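## Task

Take tube B, the one with the violet cap standing in rack RK position A5, and seat it fully down in bore C3 of mixer MX. Then press START on the mixer and keep the tube sitting in that bore until the mixer's green top lamp switches off. Do not grasp anyone else's tubes, and leave them seated in their bores and wells. Every station must remain upright and level on the bench mat. Anything that stays in place only because the robot holds it does not count. At the end, open the gripper and move the arm away.

## Robot and tools

Robot: one 7-joint Kinova Gen3 arm carrying a Robotiq 2F-85 parallel gripper, plus a wrist camera. There is only one arm, so every command is a single row for that arm.

Scene frame: origin on the table surface straight under the arm base, +z up, +y to the left when facing along +x. The base may be slightly tilted. Stations (none fastened): rack RK closest to the base; behind it, left to right, balance BAL, magnet block MG, mixer MX, spectrophotometer SP, dry block DB. Facing a station's front, row A is the closest row and column 1 the leftmost. START is a key on the mixer's sloped front face; lamps sit on its top (green = running, red = run stopped because the shaking block was held or bumped; then press START again). START is ignored while a run is going. Tubes must be pushed to the bottom of their bore.

Joint order in every row and every per-joint list of a result: waist (joint_1), shoulder (joint_2), elbow (joint_4), forearm roll (joint_5), upper arm roll (joint_3), wrist pitch (joint_6), wrist roll (joint_7). Note that this is not URDF order. Stated ranges in radians: waist, upper arm roll, forearm roll, wrist roll ±69.115; shoulder ±2.250; elbow ±2.580; wrist pitch ±2.100 (real ends may differ by 0.013).

A row has 9 numbers, each in [-1, 1]: seven joint numbers, then gripper position, then gripper speed. Joint numbers are relative offsets, not absolute angles, scaled so that 1.0 = 0.9985 rad for waist, shoulder, upper arm roll and elbow, and 0.8765 rad for forearm roll, wrist pitch and wrist roll. Optionally 7 more numbers in [0, 1] follow: per-joint stiffness scales (Joint positions order) that persist until changed.
Gripper position is absolute: +1 fully open (85 mm), 0 about 41 mm, pads touch near -0.8, -1 closes until blocked. Gripper speed: -1 about 20 mm/s, 0 about 85, +1 about 150. No force setting; a full close squeezes roughly 190-235 N per pad. For a gentle grip, open, then close to slightly below the object width. Closing pushes the fingertips about 13 mm farther from the wrist, so keep that clearance above surfaces. To release, command a width larger than the object.

Tools:
- execute_actions(actions): a list of actions; each action is a table of up to 15 rows, one row per 1/30 s control step; a short table repeats its last row to fill 15 steps. Offsets are measured from the joint angles at the start of that action (for the first action, the last reported angles). An action asking a joint more than 0.013 rad beyond its range is refused; if the first action or any malformed action fails, nothing in the call runs. Empty list = just get state and images.
- move(target, speed, blocking): target is one 9-number row (optionally 16 with stiffness); its offsets are counted from the Joint positions of the latest result that printed them, not from the current pose. All joints follow paths that finish together, so the gripper traces a curve. speed is the peak rate of the joint with the longest path, 0.01 to 2 rad/s (default 0.5); paths last 0.5-10 s. It does not avoid obstacles. blocking=false returns after 0.5 s while motion continues; then use wait or stop before sending more motion.
- wait(seconds): 0 to 10, arm keeps its last command; returns early if a running move ends.
- stop(): brakes a running move (fingers keep going).
- zoom_image(camera, region): camera is cam_head_left, cam_head_right, cam_high, cam_low or cam_wrist; region [x0, y0, x1, y1] in pixels of that 504x504 image, at most 504x504.
- read_manual(section): licence texts only.
- finished_scene(scene): ends the given scene for good; the goal must already be met and stable.

Results show Joint positions, Joint velocities, Joint targets (rad, rad/s), joint torques, position_measured_pct (about 50 - 50 x gripper position; 0 = open; stopping below ~90 short of the request means something is held or blocking; ~90+ means pads met), camera images and changed calibration. Step readings marked HELD had commands held back. "joint sent to its limit" means a joint hit its end. "joint command not followed" means the clearance check altered targets. A move adds a line: ending (done, off_target, moving, held, fault), limits=held or none, and the joint farthest from target. Per step, targets may lead measured angles by at most 0.304 rad (first four joints) or 0.266 rad (wrist joints), and the gripper may not jump more than 70 mm, so big moves can end short; send the remainder.

Cautions: contact torque reaching a joint's load limit (50.2 N m for the first four joints, 31.6 for the wrist joints, held weight included) halts the arm for 10 s. Motors heat while holding loads: warning at 60 °C, weak braking and sinking at 75 °C. Faster moves and targets set deeper past a contact hit and press harder. Avoid dropping tubes, slamming, hard pushes, tipping stations, and anything leaving the table. Loose objects can occasionally get nudged by outside pushes.

Each tool is called after ">>>" as name(argument=value, ...) on one line, values as JSON.

## Session

>>> execute_actions(actions=[])

Scene clock: 0.00 s.
position_measured_pct=0.0
Joint names: [waist, shoulder, elbow, forearm roll, upper arm roll, wrist pitch, wrist roll]
Joint positions: [ 1.393  1.288  2.146 -1.095 -0.655 -1.843 -0.108]
Joint velocities: [ 0.001  0.    -0.002 -0.    -0.     0.     0.001]
Joint torques (N m, as the joint torque sensors report them, + toward a larger angle): no reading
Joint targets: [1.393 1.288 2.146 -1.095 -0.655 -1.843 -0.108]
Joint stiffness scale: [1. 1. 1. 1. 1. 1. 1.]

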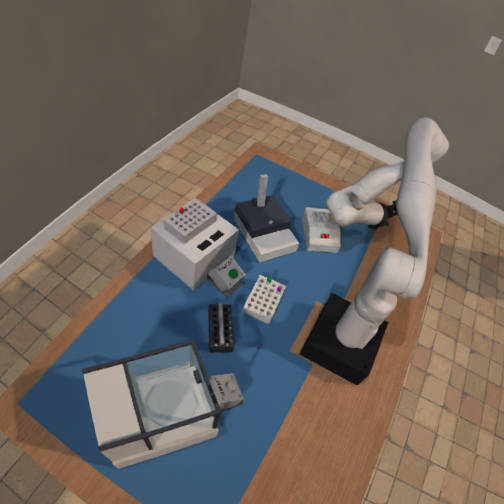

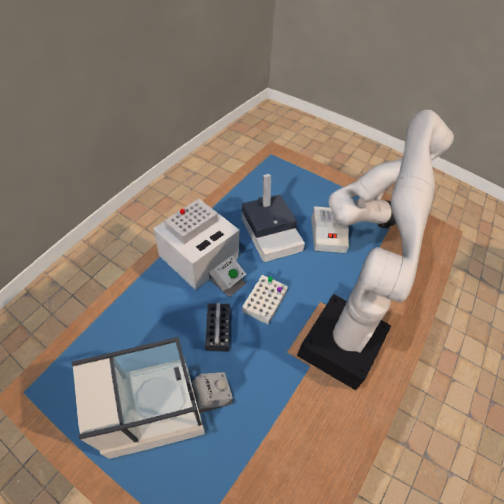

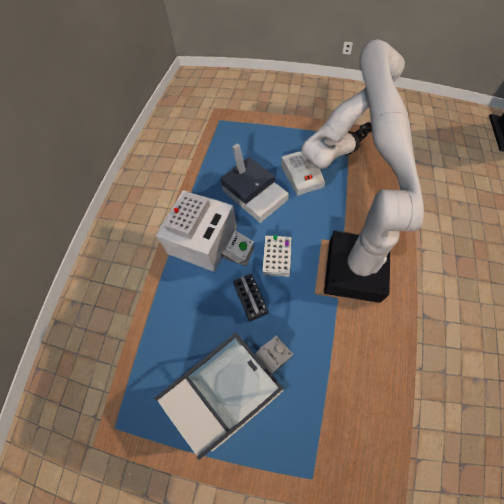

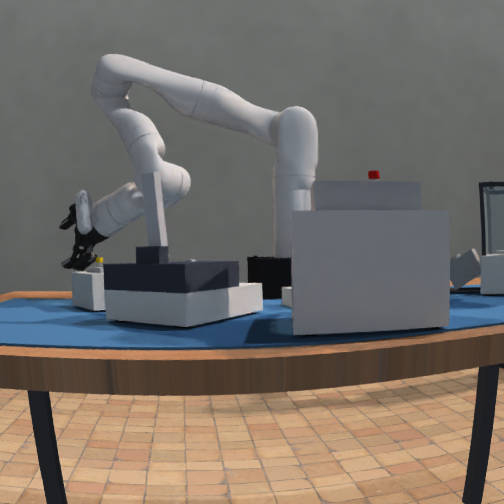

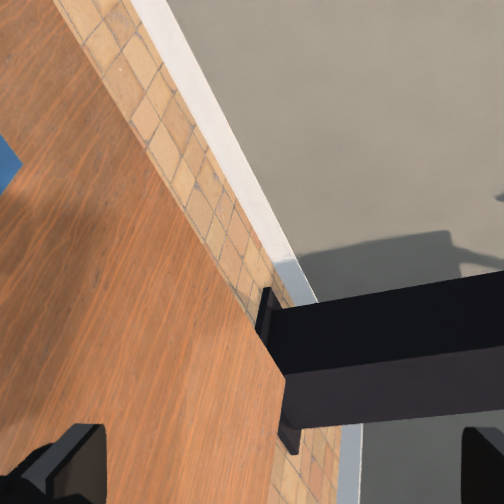

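>>> zoom_image(camera="cam_high", region=[150,170,410,320])

>>> zoom_image(camera="cam_head_left", region=[145,190,305,330])

>>> zoom_image(camera="cam_low", region=[200,90,480,340])

Region (150, 170, 410, 320) of cam_high's 504x504 image, scaled by 1.938, with more detail than that image has; it fills the top 291 rows of this view, and the rest is white.

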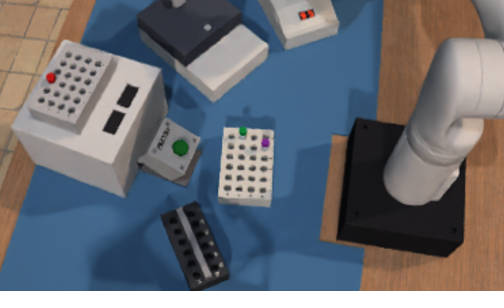

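Region (145, 190, 305, 330) of cam_head_left's 504x504 image, scaled by 3.150, with more detail than that image has; it fills the top 441 rows of this view, and the rest is white.

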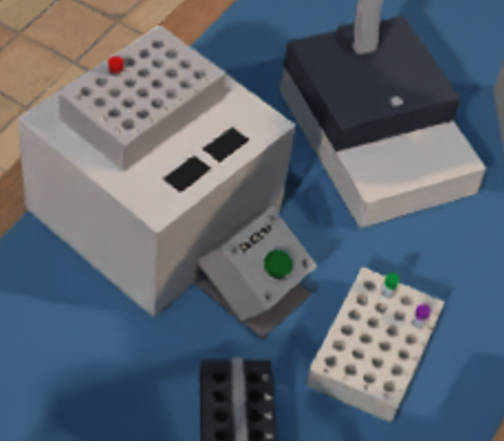

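Region (200, 90, 480, 340) of cam_low's 504x504 image, scaled by 1.800, with more detail than that image has; it fills the top 450 rows of this view, and the rest is white.

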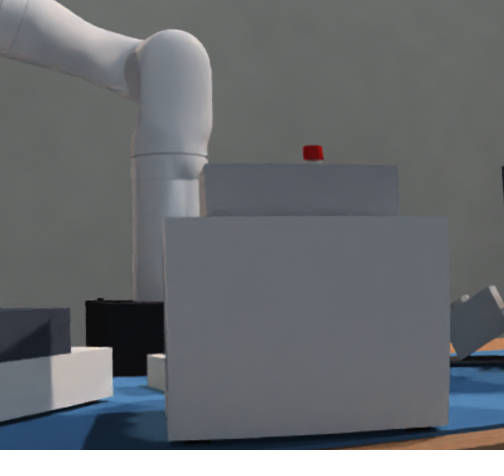

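>>> move(target=[0,-0.9,0,0.6,0.3,0.7,0.123,1,0], speed=1)

>>> move(target=[-0.4,-0.51,-0.2,0.65,0.356,1,0,1,0], speed=1)

Scene clock: 19.77 s.
position_measured_pct=0.0
Joint names: [waist, shoulder, elbow, forearm roll, upper arm roll, wrist pitch, wrist roll]
Joint positions: [ 1.393  0.392  2.146 -0.574 -0.358 -1.236 -0.011]
Joint velocities: [-0.001 -0.002  0.     0.    -0.     0.001 -0.   ]
Joint torques (N m, as the joint torque sensors report them, + toward a larger angle): [ -0.16 -15.    -7.02   1.4   -0.76  -2.5    0.09]
Joint targets: [1.393 0.389 2.146 -0.569 -0.355 -1.229 -0.000]
Joint stiffness scale: [1. 1. 1. 1. 1. 1. 1.]
move: off_target; limits=none; farthest joint: the wrist roll, 0.011 radians from its target (0.108 radians at the start)

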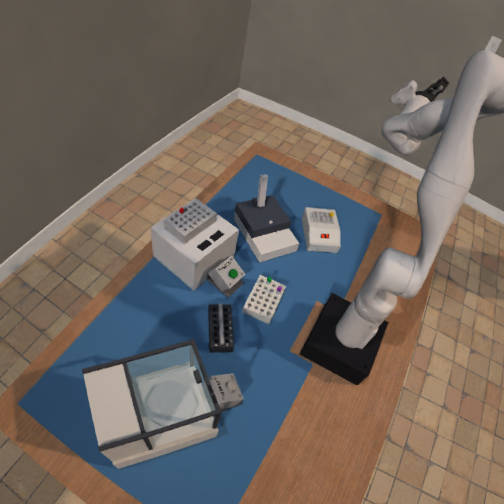

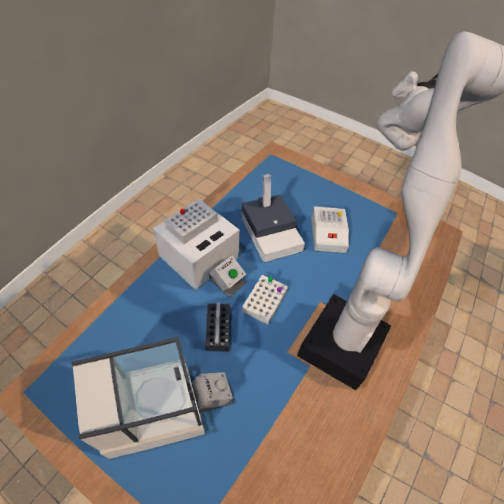

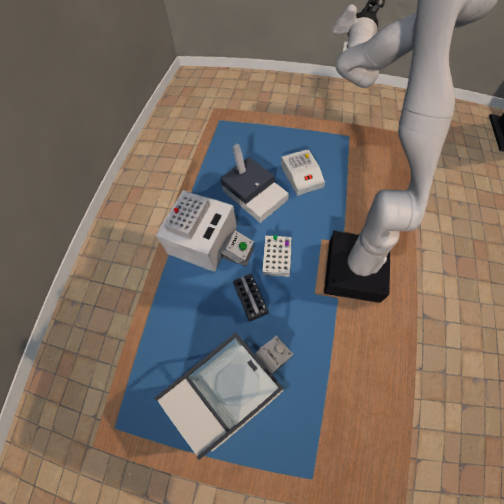

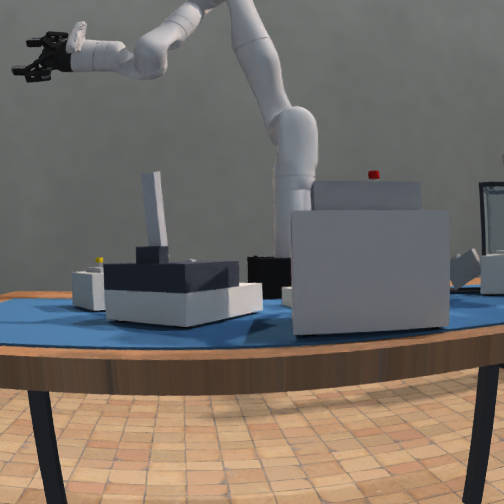

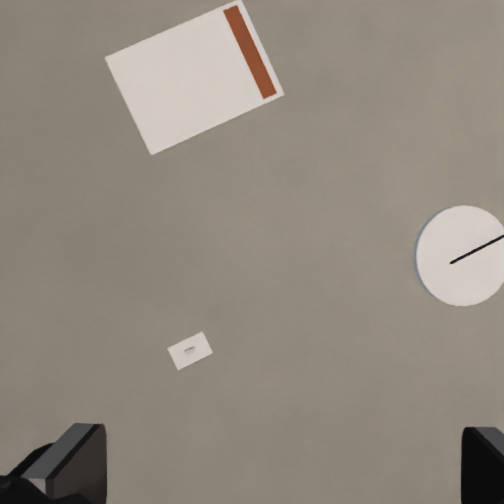

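Scene clock: 21.37 s.
position_measured_pct=0.0
Joint names: [waist, shoulder, elbow, forearm roll, upper arm roll, wrist pitch, wrist roll]
Joint positions: [ 0.997 -0.114  1.951 -0.008 -0.006 -0.367 -0.011]
Joint velocities: [-0.001 -0.003 -0.     0.     0.001  0.     0.001]
Joint torques (N m, as the joint torque sensors report them, + toward a larger angle): [ -0.14  -9.12 -10.78   0.21  -0.28  -2.74   0.  ]
Joint targets: [0.993 -0.117 1.947 -0.004 -0.003 -0.360 -0.011]
Joint stiffness scale: [1. 1. 1. 1. 1. 1. 1.]
move: done; limits=none; farthest joint: the wrist pitch, 0.007 radians from its target (0.877 radians at the start)

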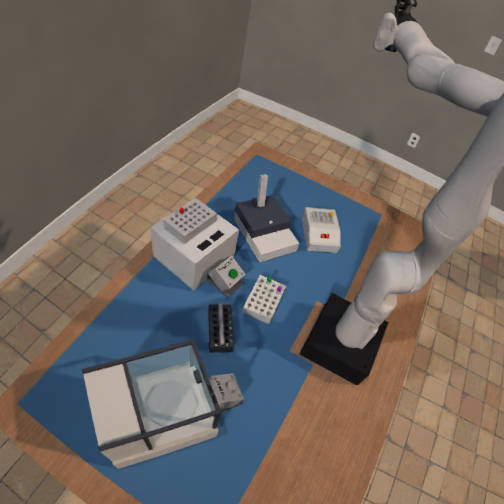

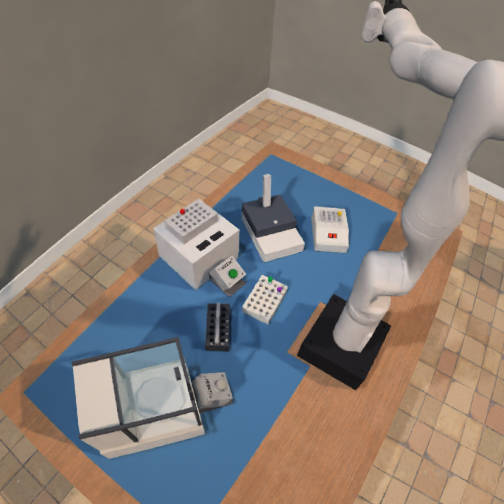

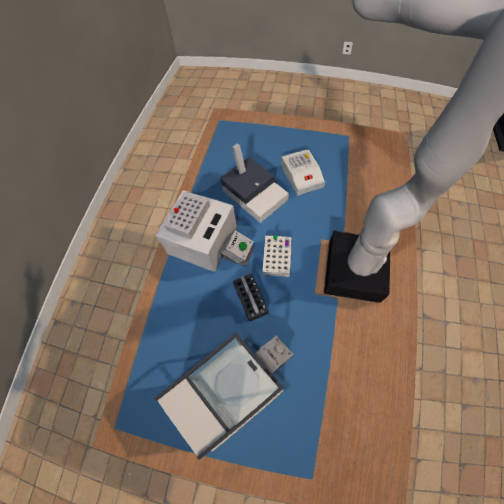

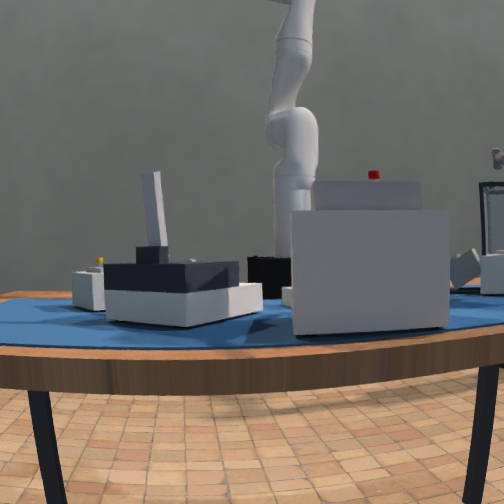

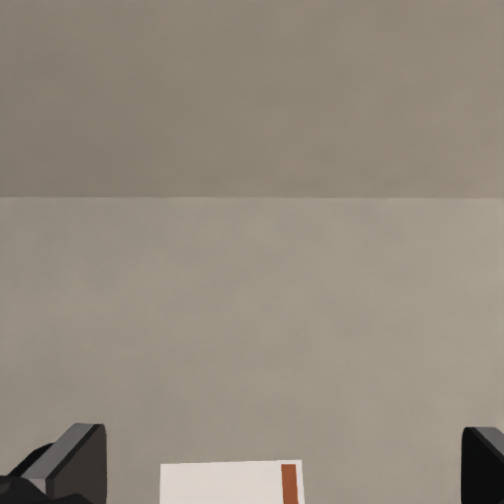

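>>> move(target=[-0.5,0,0.2,0,0,0.7,0,1,0], speed=1)

>>> move(target=[-0.4,-0.009,0.29,0.012,0.008,0.675,0.02,1,0], speed=1)

Scene clock: 25.53 s.
position_measured_pct=0.0
Joint names: [waist, shoulder, elbow, forearm roll, upper arm roll, wrist pitch, wrist roll]
Joint positions: [ 0.502 -0.115  2.146 -0.008 -0.005  0.24  -0.011]
Joint velocities: [-0.002 -0.    -0.     0.001 -0.    -0.    -0.   ]
Joint torques (N m, as the joint torque sensors report them, + toward a larger angle): [ 0.4  -8.09 -9.36  0.17 -0.19 -2.14 -0.01]
Joint targets: [0.498 -0.114 2.151 -0.008 -0.006 0.247 -0.011]
Joint stiffness scale: [1. 1. 1. 1. 1. 1. 1.]
move: done; limits=none; farthest joint: the wrist pitch, 0.007 radians from its target (0.613 radians at the start)

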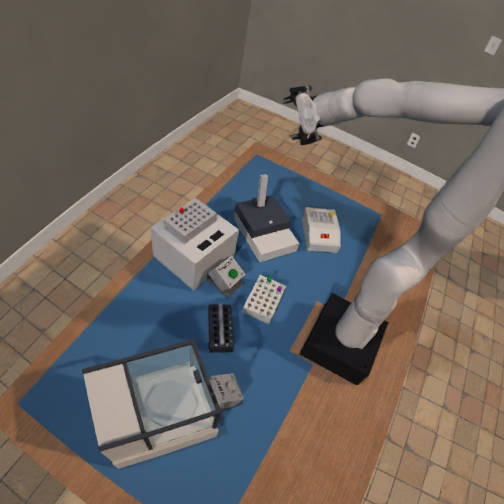

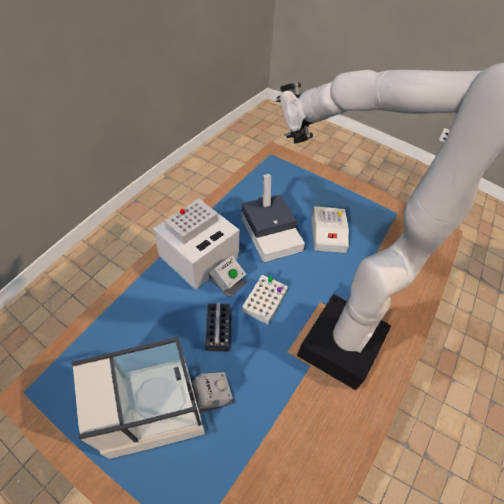

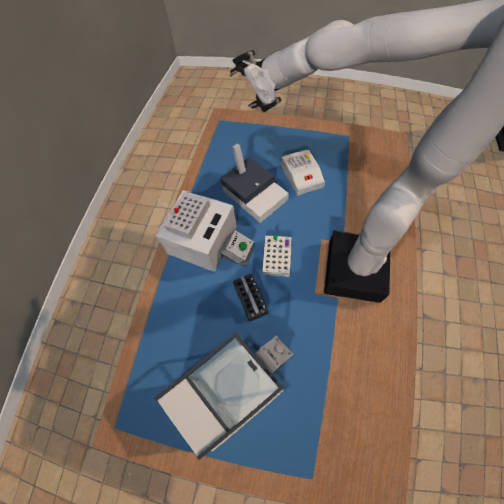

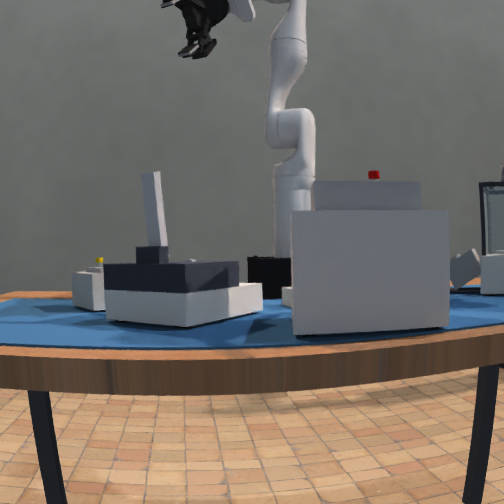

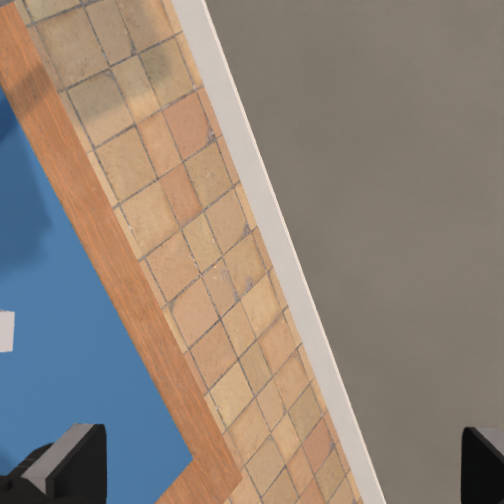

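Scene clock: 26.90 s.
position_measured_pct=0.0
Joint names: [waist, shoulder, elbow, forearm roll, upper arm roll, wrist pitch, wrist roll]
Joint positions: [ 0.106 -0.121  2.431 -0.002 -0.     0.825 -0.004]
Joint velocities: [-0.004 -0.     0.001 -0.001  0.    -0.001  0.   ]
Joint torques (N m, as the joint torque sensors report them, + toward a larger angle): [ 0.31 -4.61 -5.78  0.24 -0.18  0.02  0.11]
Joint targets: [0.102 -0.124 2.436 0.002 0.002 0.832 0.006]
Joint stiffness scale: [1. 1. 1. 1. 1. 1. 1.]
move: off_target; limits=none; farthest joint: the wrist roll, 0.011 radians from its target (0.018 radians at the start)

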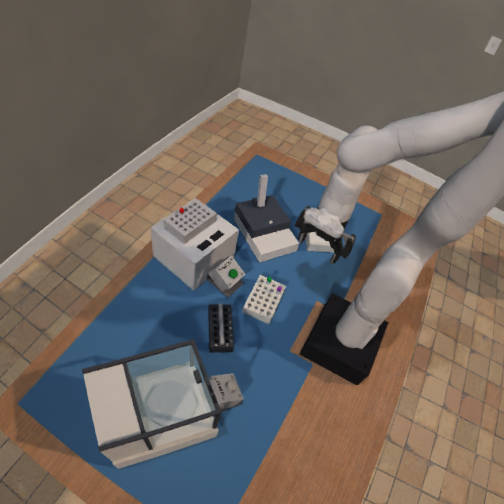

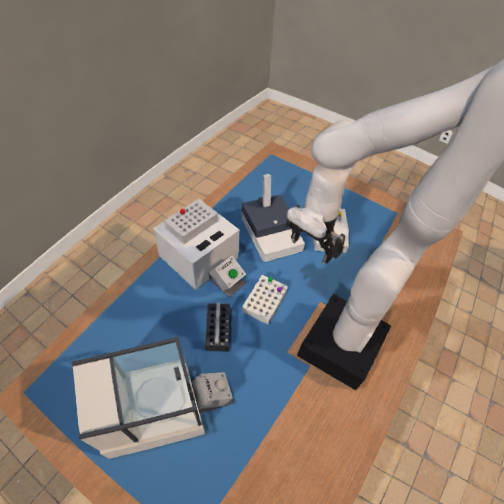

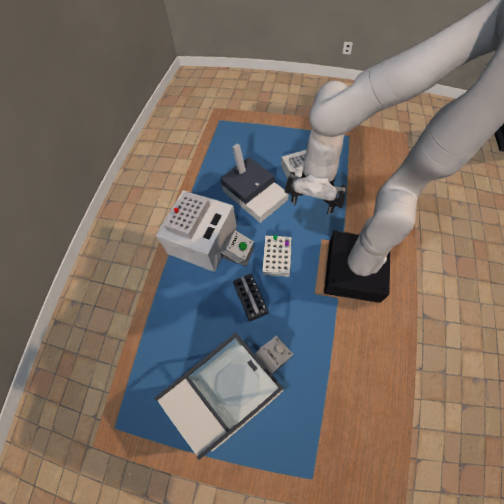

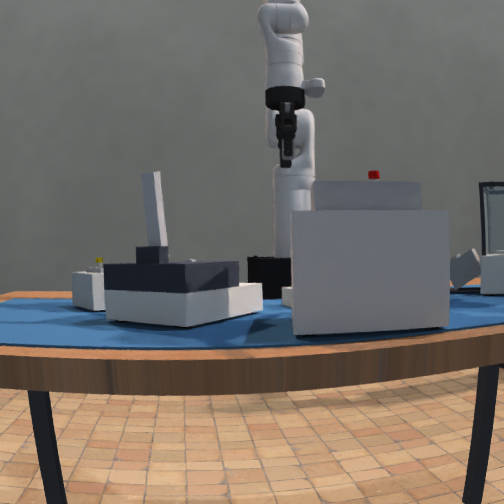

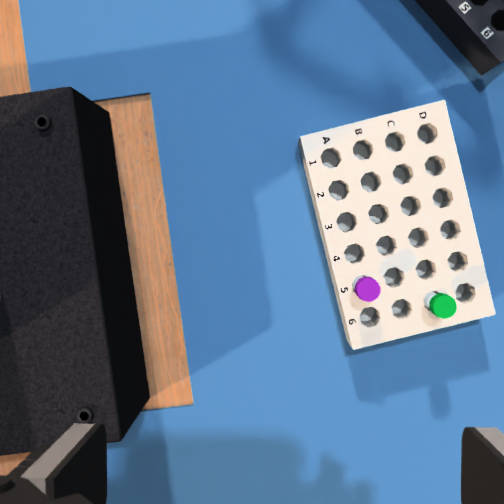

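>>> move(target=[-0.09,0.585,0.115,0,0,-0.795,0,0,0], speed=0.7)

Scene clock: 36.73 s.
position_measured_pct=49.6
Joint names: [waist, shoulder, elbow, forearm roll, upper arm roll, wrist pitch, wrist roll]
Joint positions: [ 0.02   0.46   2.541 -0.002 -0.     0.135 -0.004]
Joint velocities: [ 0.001  0.003 -0.001 -0.001  0.    -0.002  0.001]
Joint torques (N m, as the joint torque sensors report them, + toward a larger angle): [ -0.21 -10.23  -0.72   0.28   0.     0.06   0.09]
Joint targets: [0.017 0.463 2.546 -0.002 -0.000 0.128 -0.004]
Joint stiffness scale: [1. 1. 1. 1. 1. 1. 1.]
move: done; limits=none; farthest joint: the wrist pitch, 0.007 radians from its target (0.697 radians at the start)

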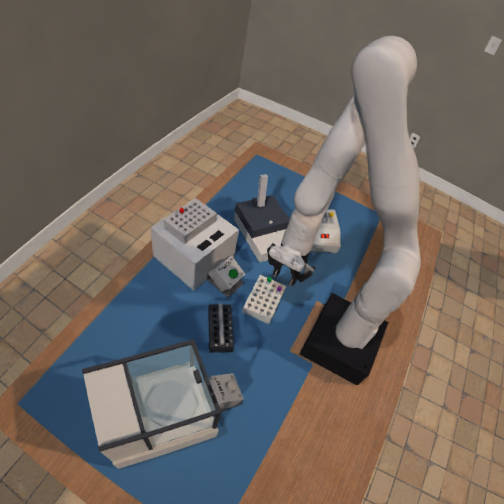

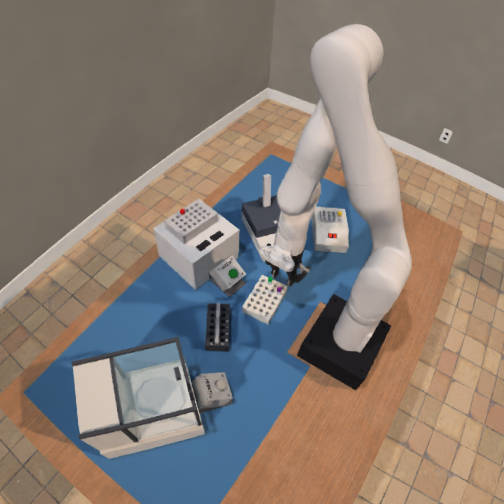

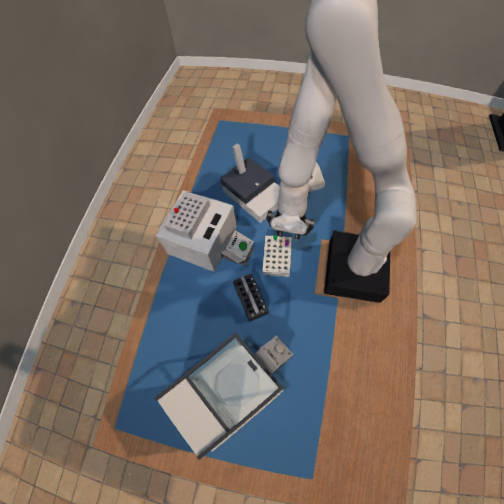

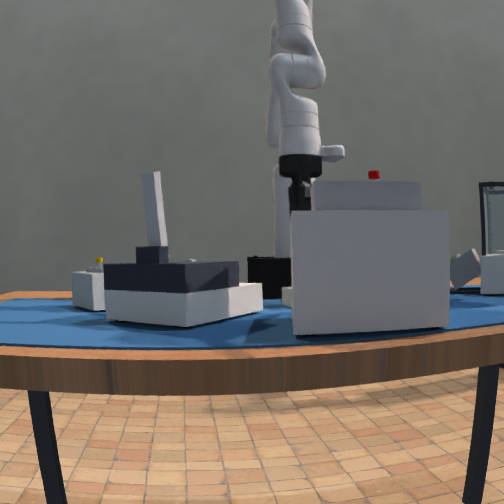

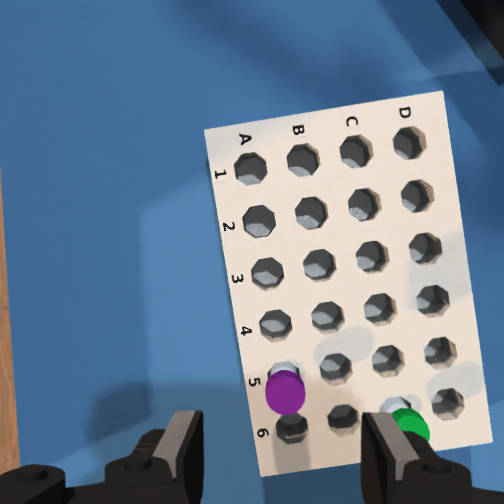

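>>> move(target=[-0.017,0.154,0.027,0,0,-0.205,0,-0.3,0], speed=0.3)

>>> zoom_image(camera="cam_head_left", region=[240,240,330,330])

Scene clock: 45.33 s.
position_measured_pct=65.1
Joint names: [waist, shoulder, elbow, forearm roll, upper arm roll, wrist pitch, wrist roll]
Joint positions: [ 0.007  0.611  2.563 -0.002 -0.    -0.038 -0.004]
Joint velocities: [ 0.001  0.001 -0.     0.001 -0.    -0.     0.001]
Joint torques (N m, as the joint torque sensors report them, + toward a larger angle): [  0.03 -11.46   1.04   0.2   -0.07   0.     0.14]
Joint targets: [0.003 0.614 2.568 -0.002 -0.000 -0.045 -0.004]
Joint stiffness scale: [1. 1. 1. 1. 1. 1. 1.]
move: done; limits=none; farthest joint: the wrist pitch, 0.007 radians from its target (0.180 radians at the start)

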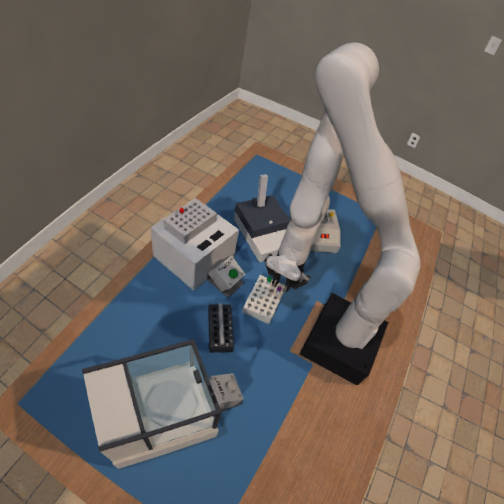

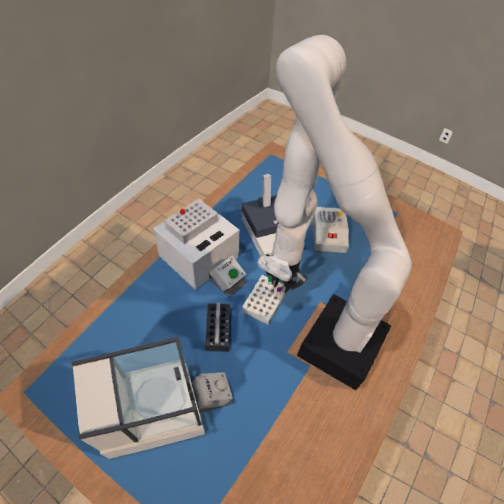

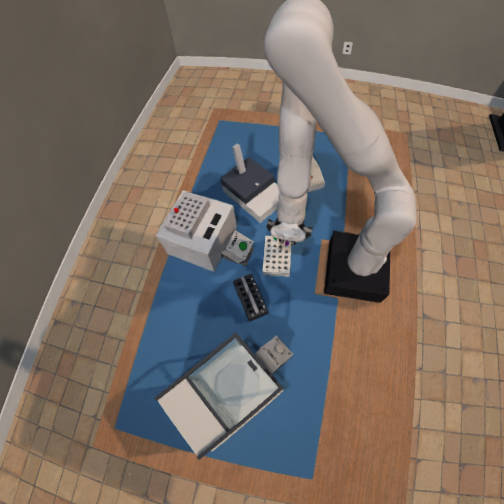

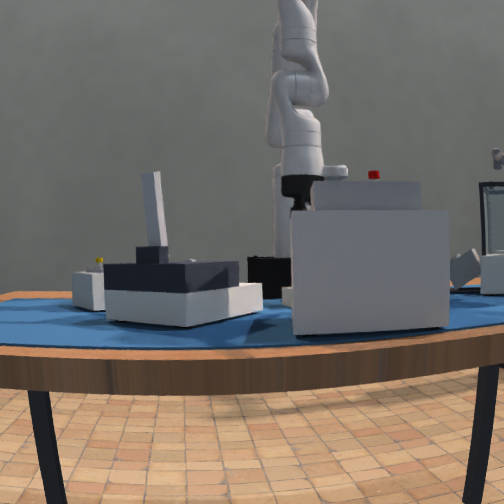

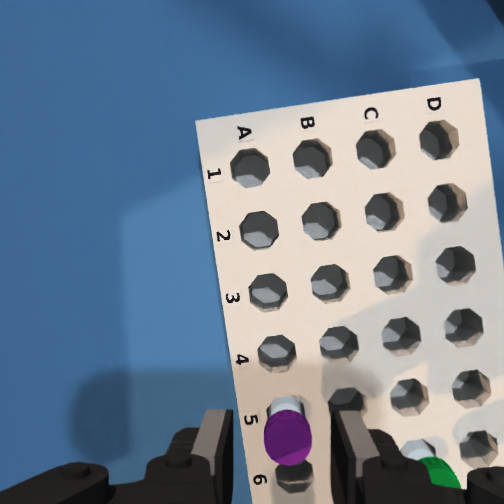

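Region (240, 240, 330, 330) of cam_head_left's 504x504 image, scaled by 5.600, with more detail than that image has.

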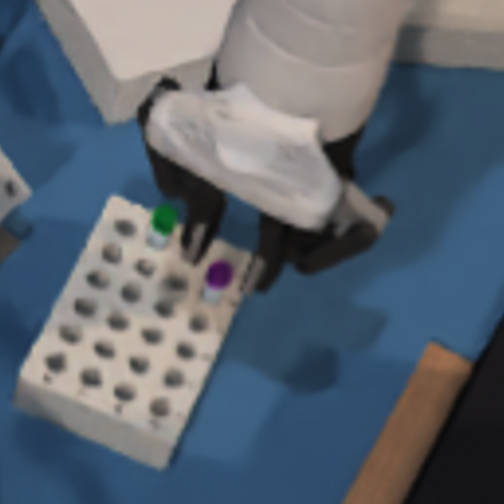

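>>> move(target=[0.01,0.113,0.011,0,0,-0.14,0,-0.3,0], speed=0.2)

Scene clock: 50.80 s.
position_measured_pct=65.1
Joint names: [waist, shoulder, elbow, forearm roll, upper arm roll, wrist pitch, wrist roll]
Joint positions: [ 0.013  0.721  2.569 -0.002 -0.    -0.154 -0.004]
Joint velocities: [ 0.001  0.004  0.     0.001 -0.001 -0.    -0.001]
Joint torques (N m, as the joint torque sensors report them, + toward a larger angle): [  0.08 -12.39   1.78   0.22   0.19   0.1    0.15]
Joint targets: [0.017 0.724 2.574 -0.002 -0.000 -0.161 -0.004]
Joint stiffness scale: [1. 1. 1. 1. 1. 1. 1.]
move: done; limits=none; farthest joint: the wrist pitch, 0.007 radians from its target (0.123 radians at the start)

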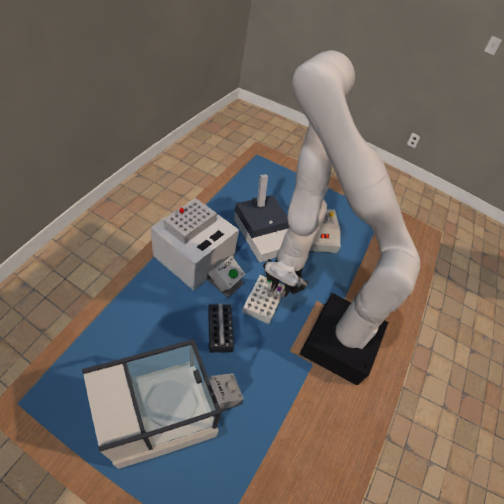

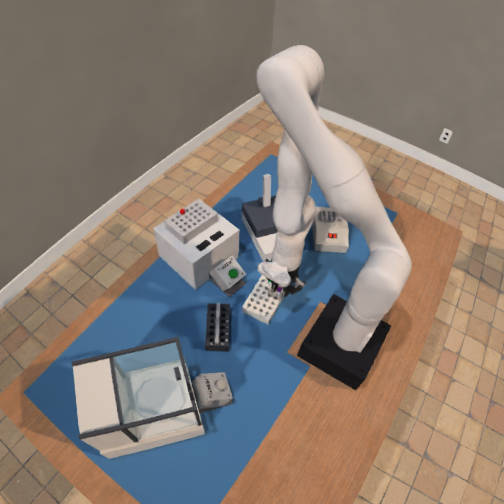

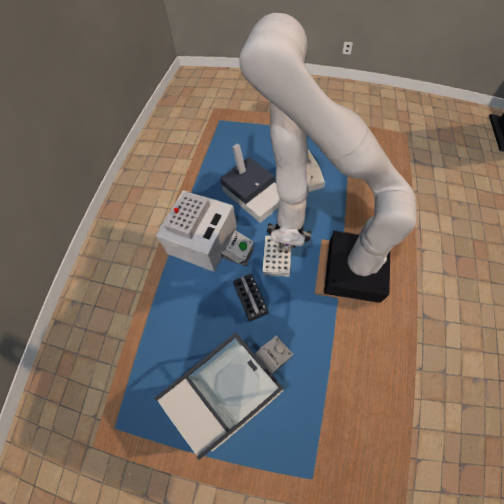

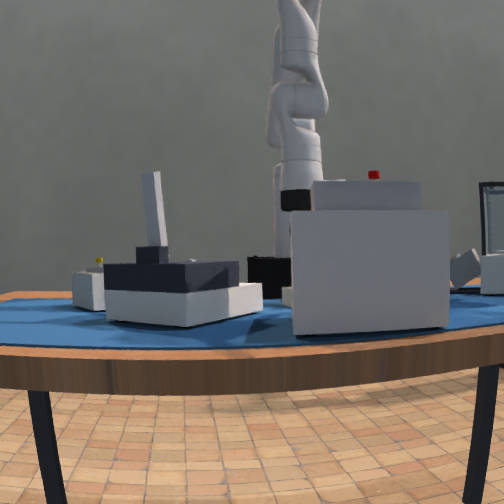

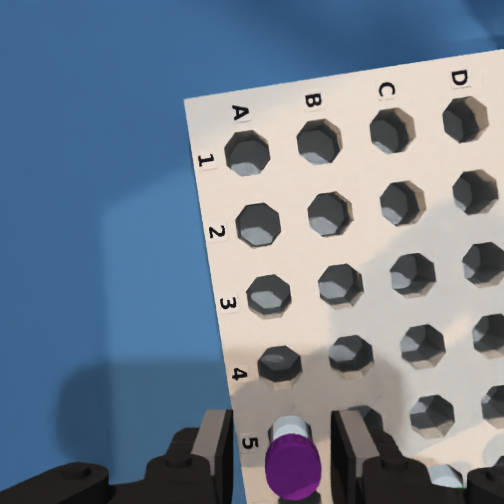

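>>> move(target=[0.004,0.003,-0.013,0,0,0.017,0,-0.3,0])

>>> move(target=[0,0,0,0,0,0,0,-0.7,-0.5])

Scene clock: 56.00 s.
position_measured_pct=65.1
Joint names: [waist, shoulder, elbow, forearm roll, upper arm roll, wrist pitch, wrist roll]
Joint positions: [ 0.014  0.721  2.561 -0.002 -0.    -0.146 -0.004]
Joint velocities: [ 0.001  0.    -0.001 -0.     0.     0.    -0.001]
Joint torques (N m, as the joint torque sensors report them, + toward a larger angle): [ -0.09 -12.24   1.79   0.16   0.14   0.02   0.  ]
Joint targets: [0.017 0.724 2.556 -0.002 -0.000 -0.139 -0.004]
Joint stiffness scale: [1. 1. 1. 1. 1. 1. 1.]
move: done; limits=none; farthest joint: the wrist pitch, 0.007 radians from its target (0.015 radians at the start)

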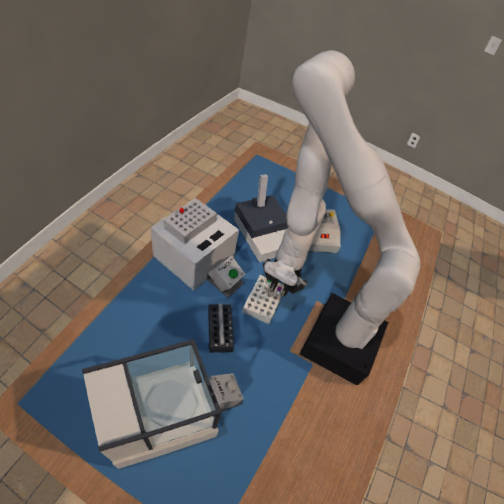

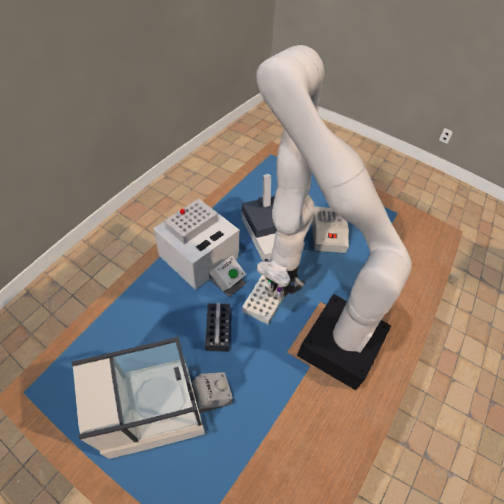

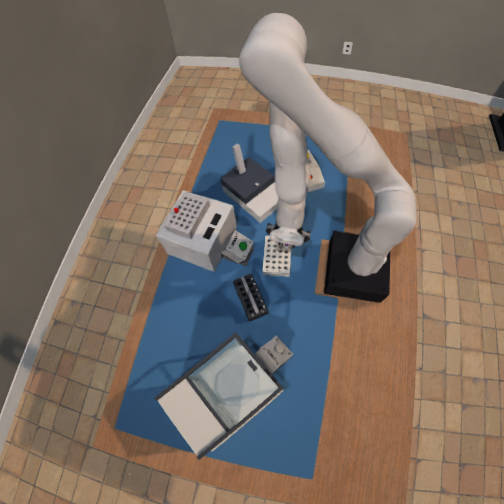

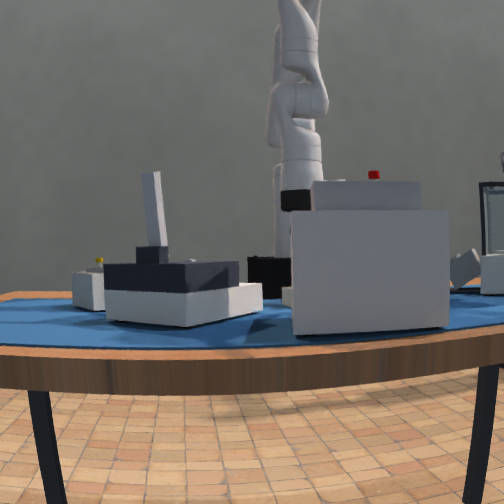

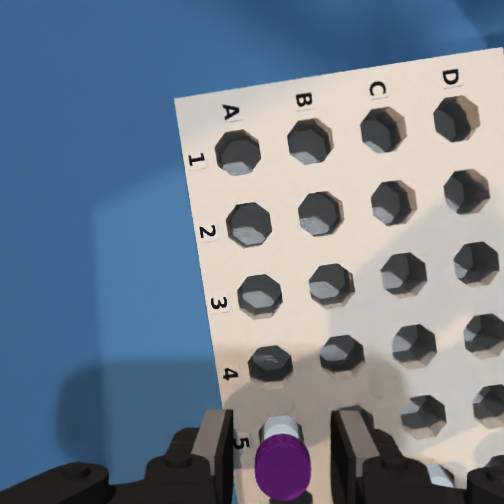

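Scene clock: 56.60 s.
position_measured_pct=81.3
Joint names: [waist, shoulder, elbow, forearm roll, upper arm roll, wrist pitch, wrist roll]
Joint positions: [ 0.014  0.721  2.561 -0.002 -0.    -0.146 -0.004]
Joint velocities: [-0.002 -0.    -0.001 -0.001  0.     0.001 -0.001]
Joint torques (N m, as the joint torque sensors report them, + toward a larger angle): [ -0.15 -10.78   1.16   0.18   0.19  -0.06   0.13]
Joint targets: [0.014 0.721 2.561 -0.002 -0.000 -0.146 -0.004]
Joint stiffness scale: [1. 1. 1. 1. 1. 1. 1.]
move: done; limits=none; farthest joint: the waist, 0.000 radians from its target (0.000 radians at the start)

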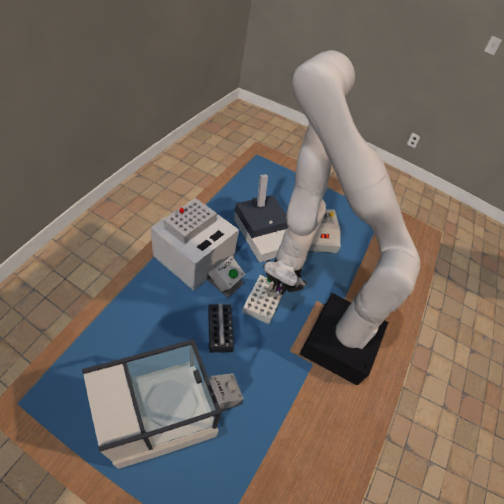

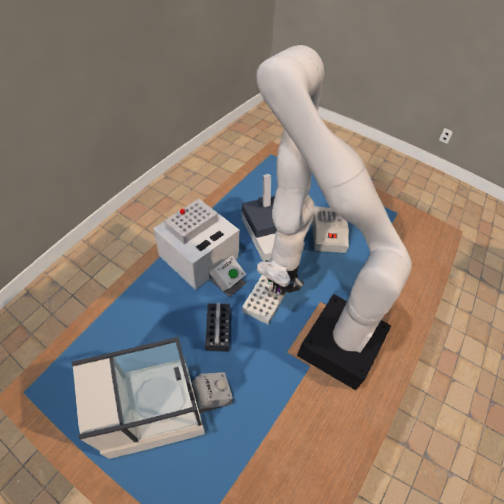

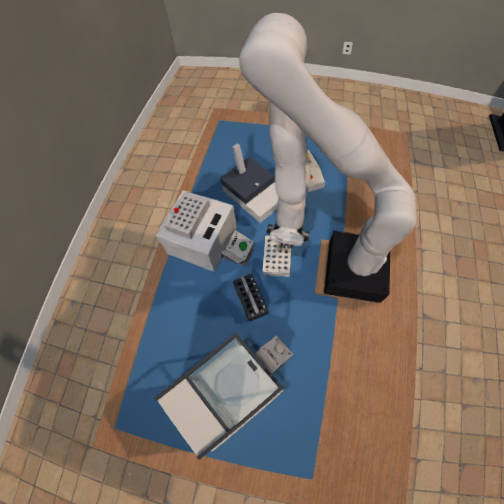

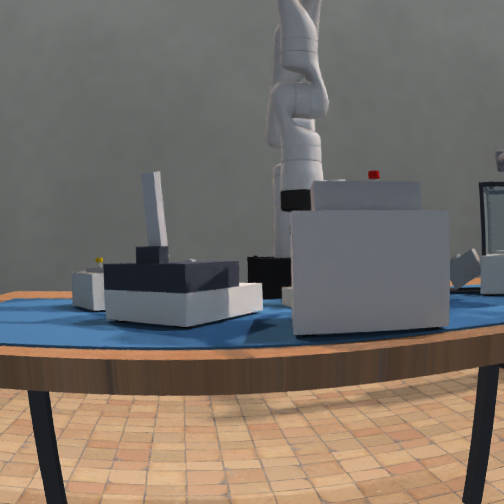

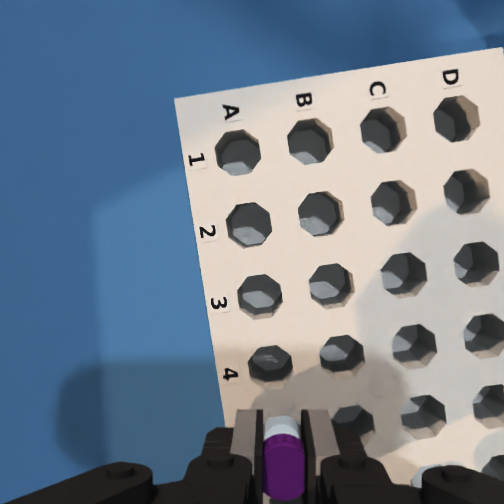

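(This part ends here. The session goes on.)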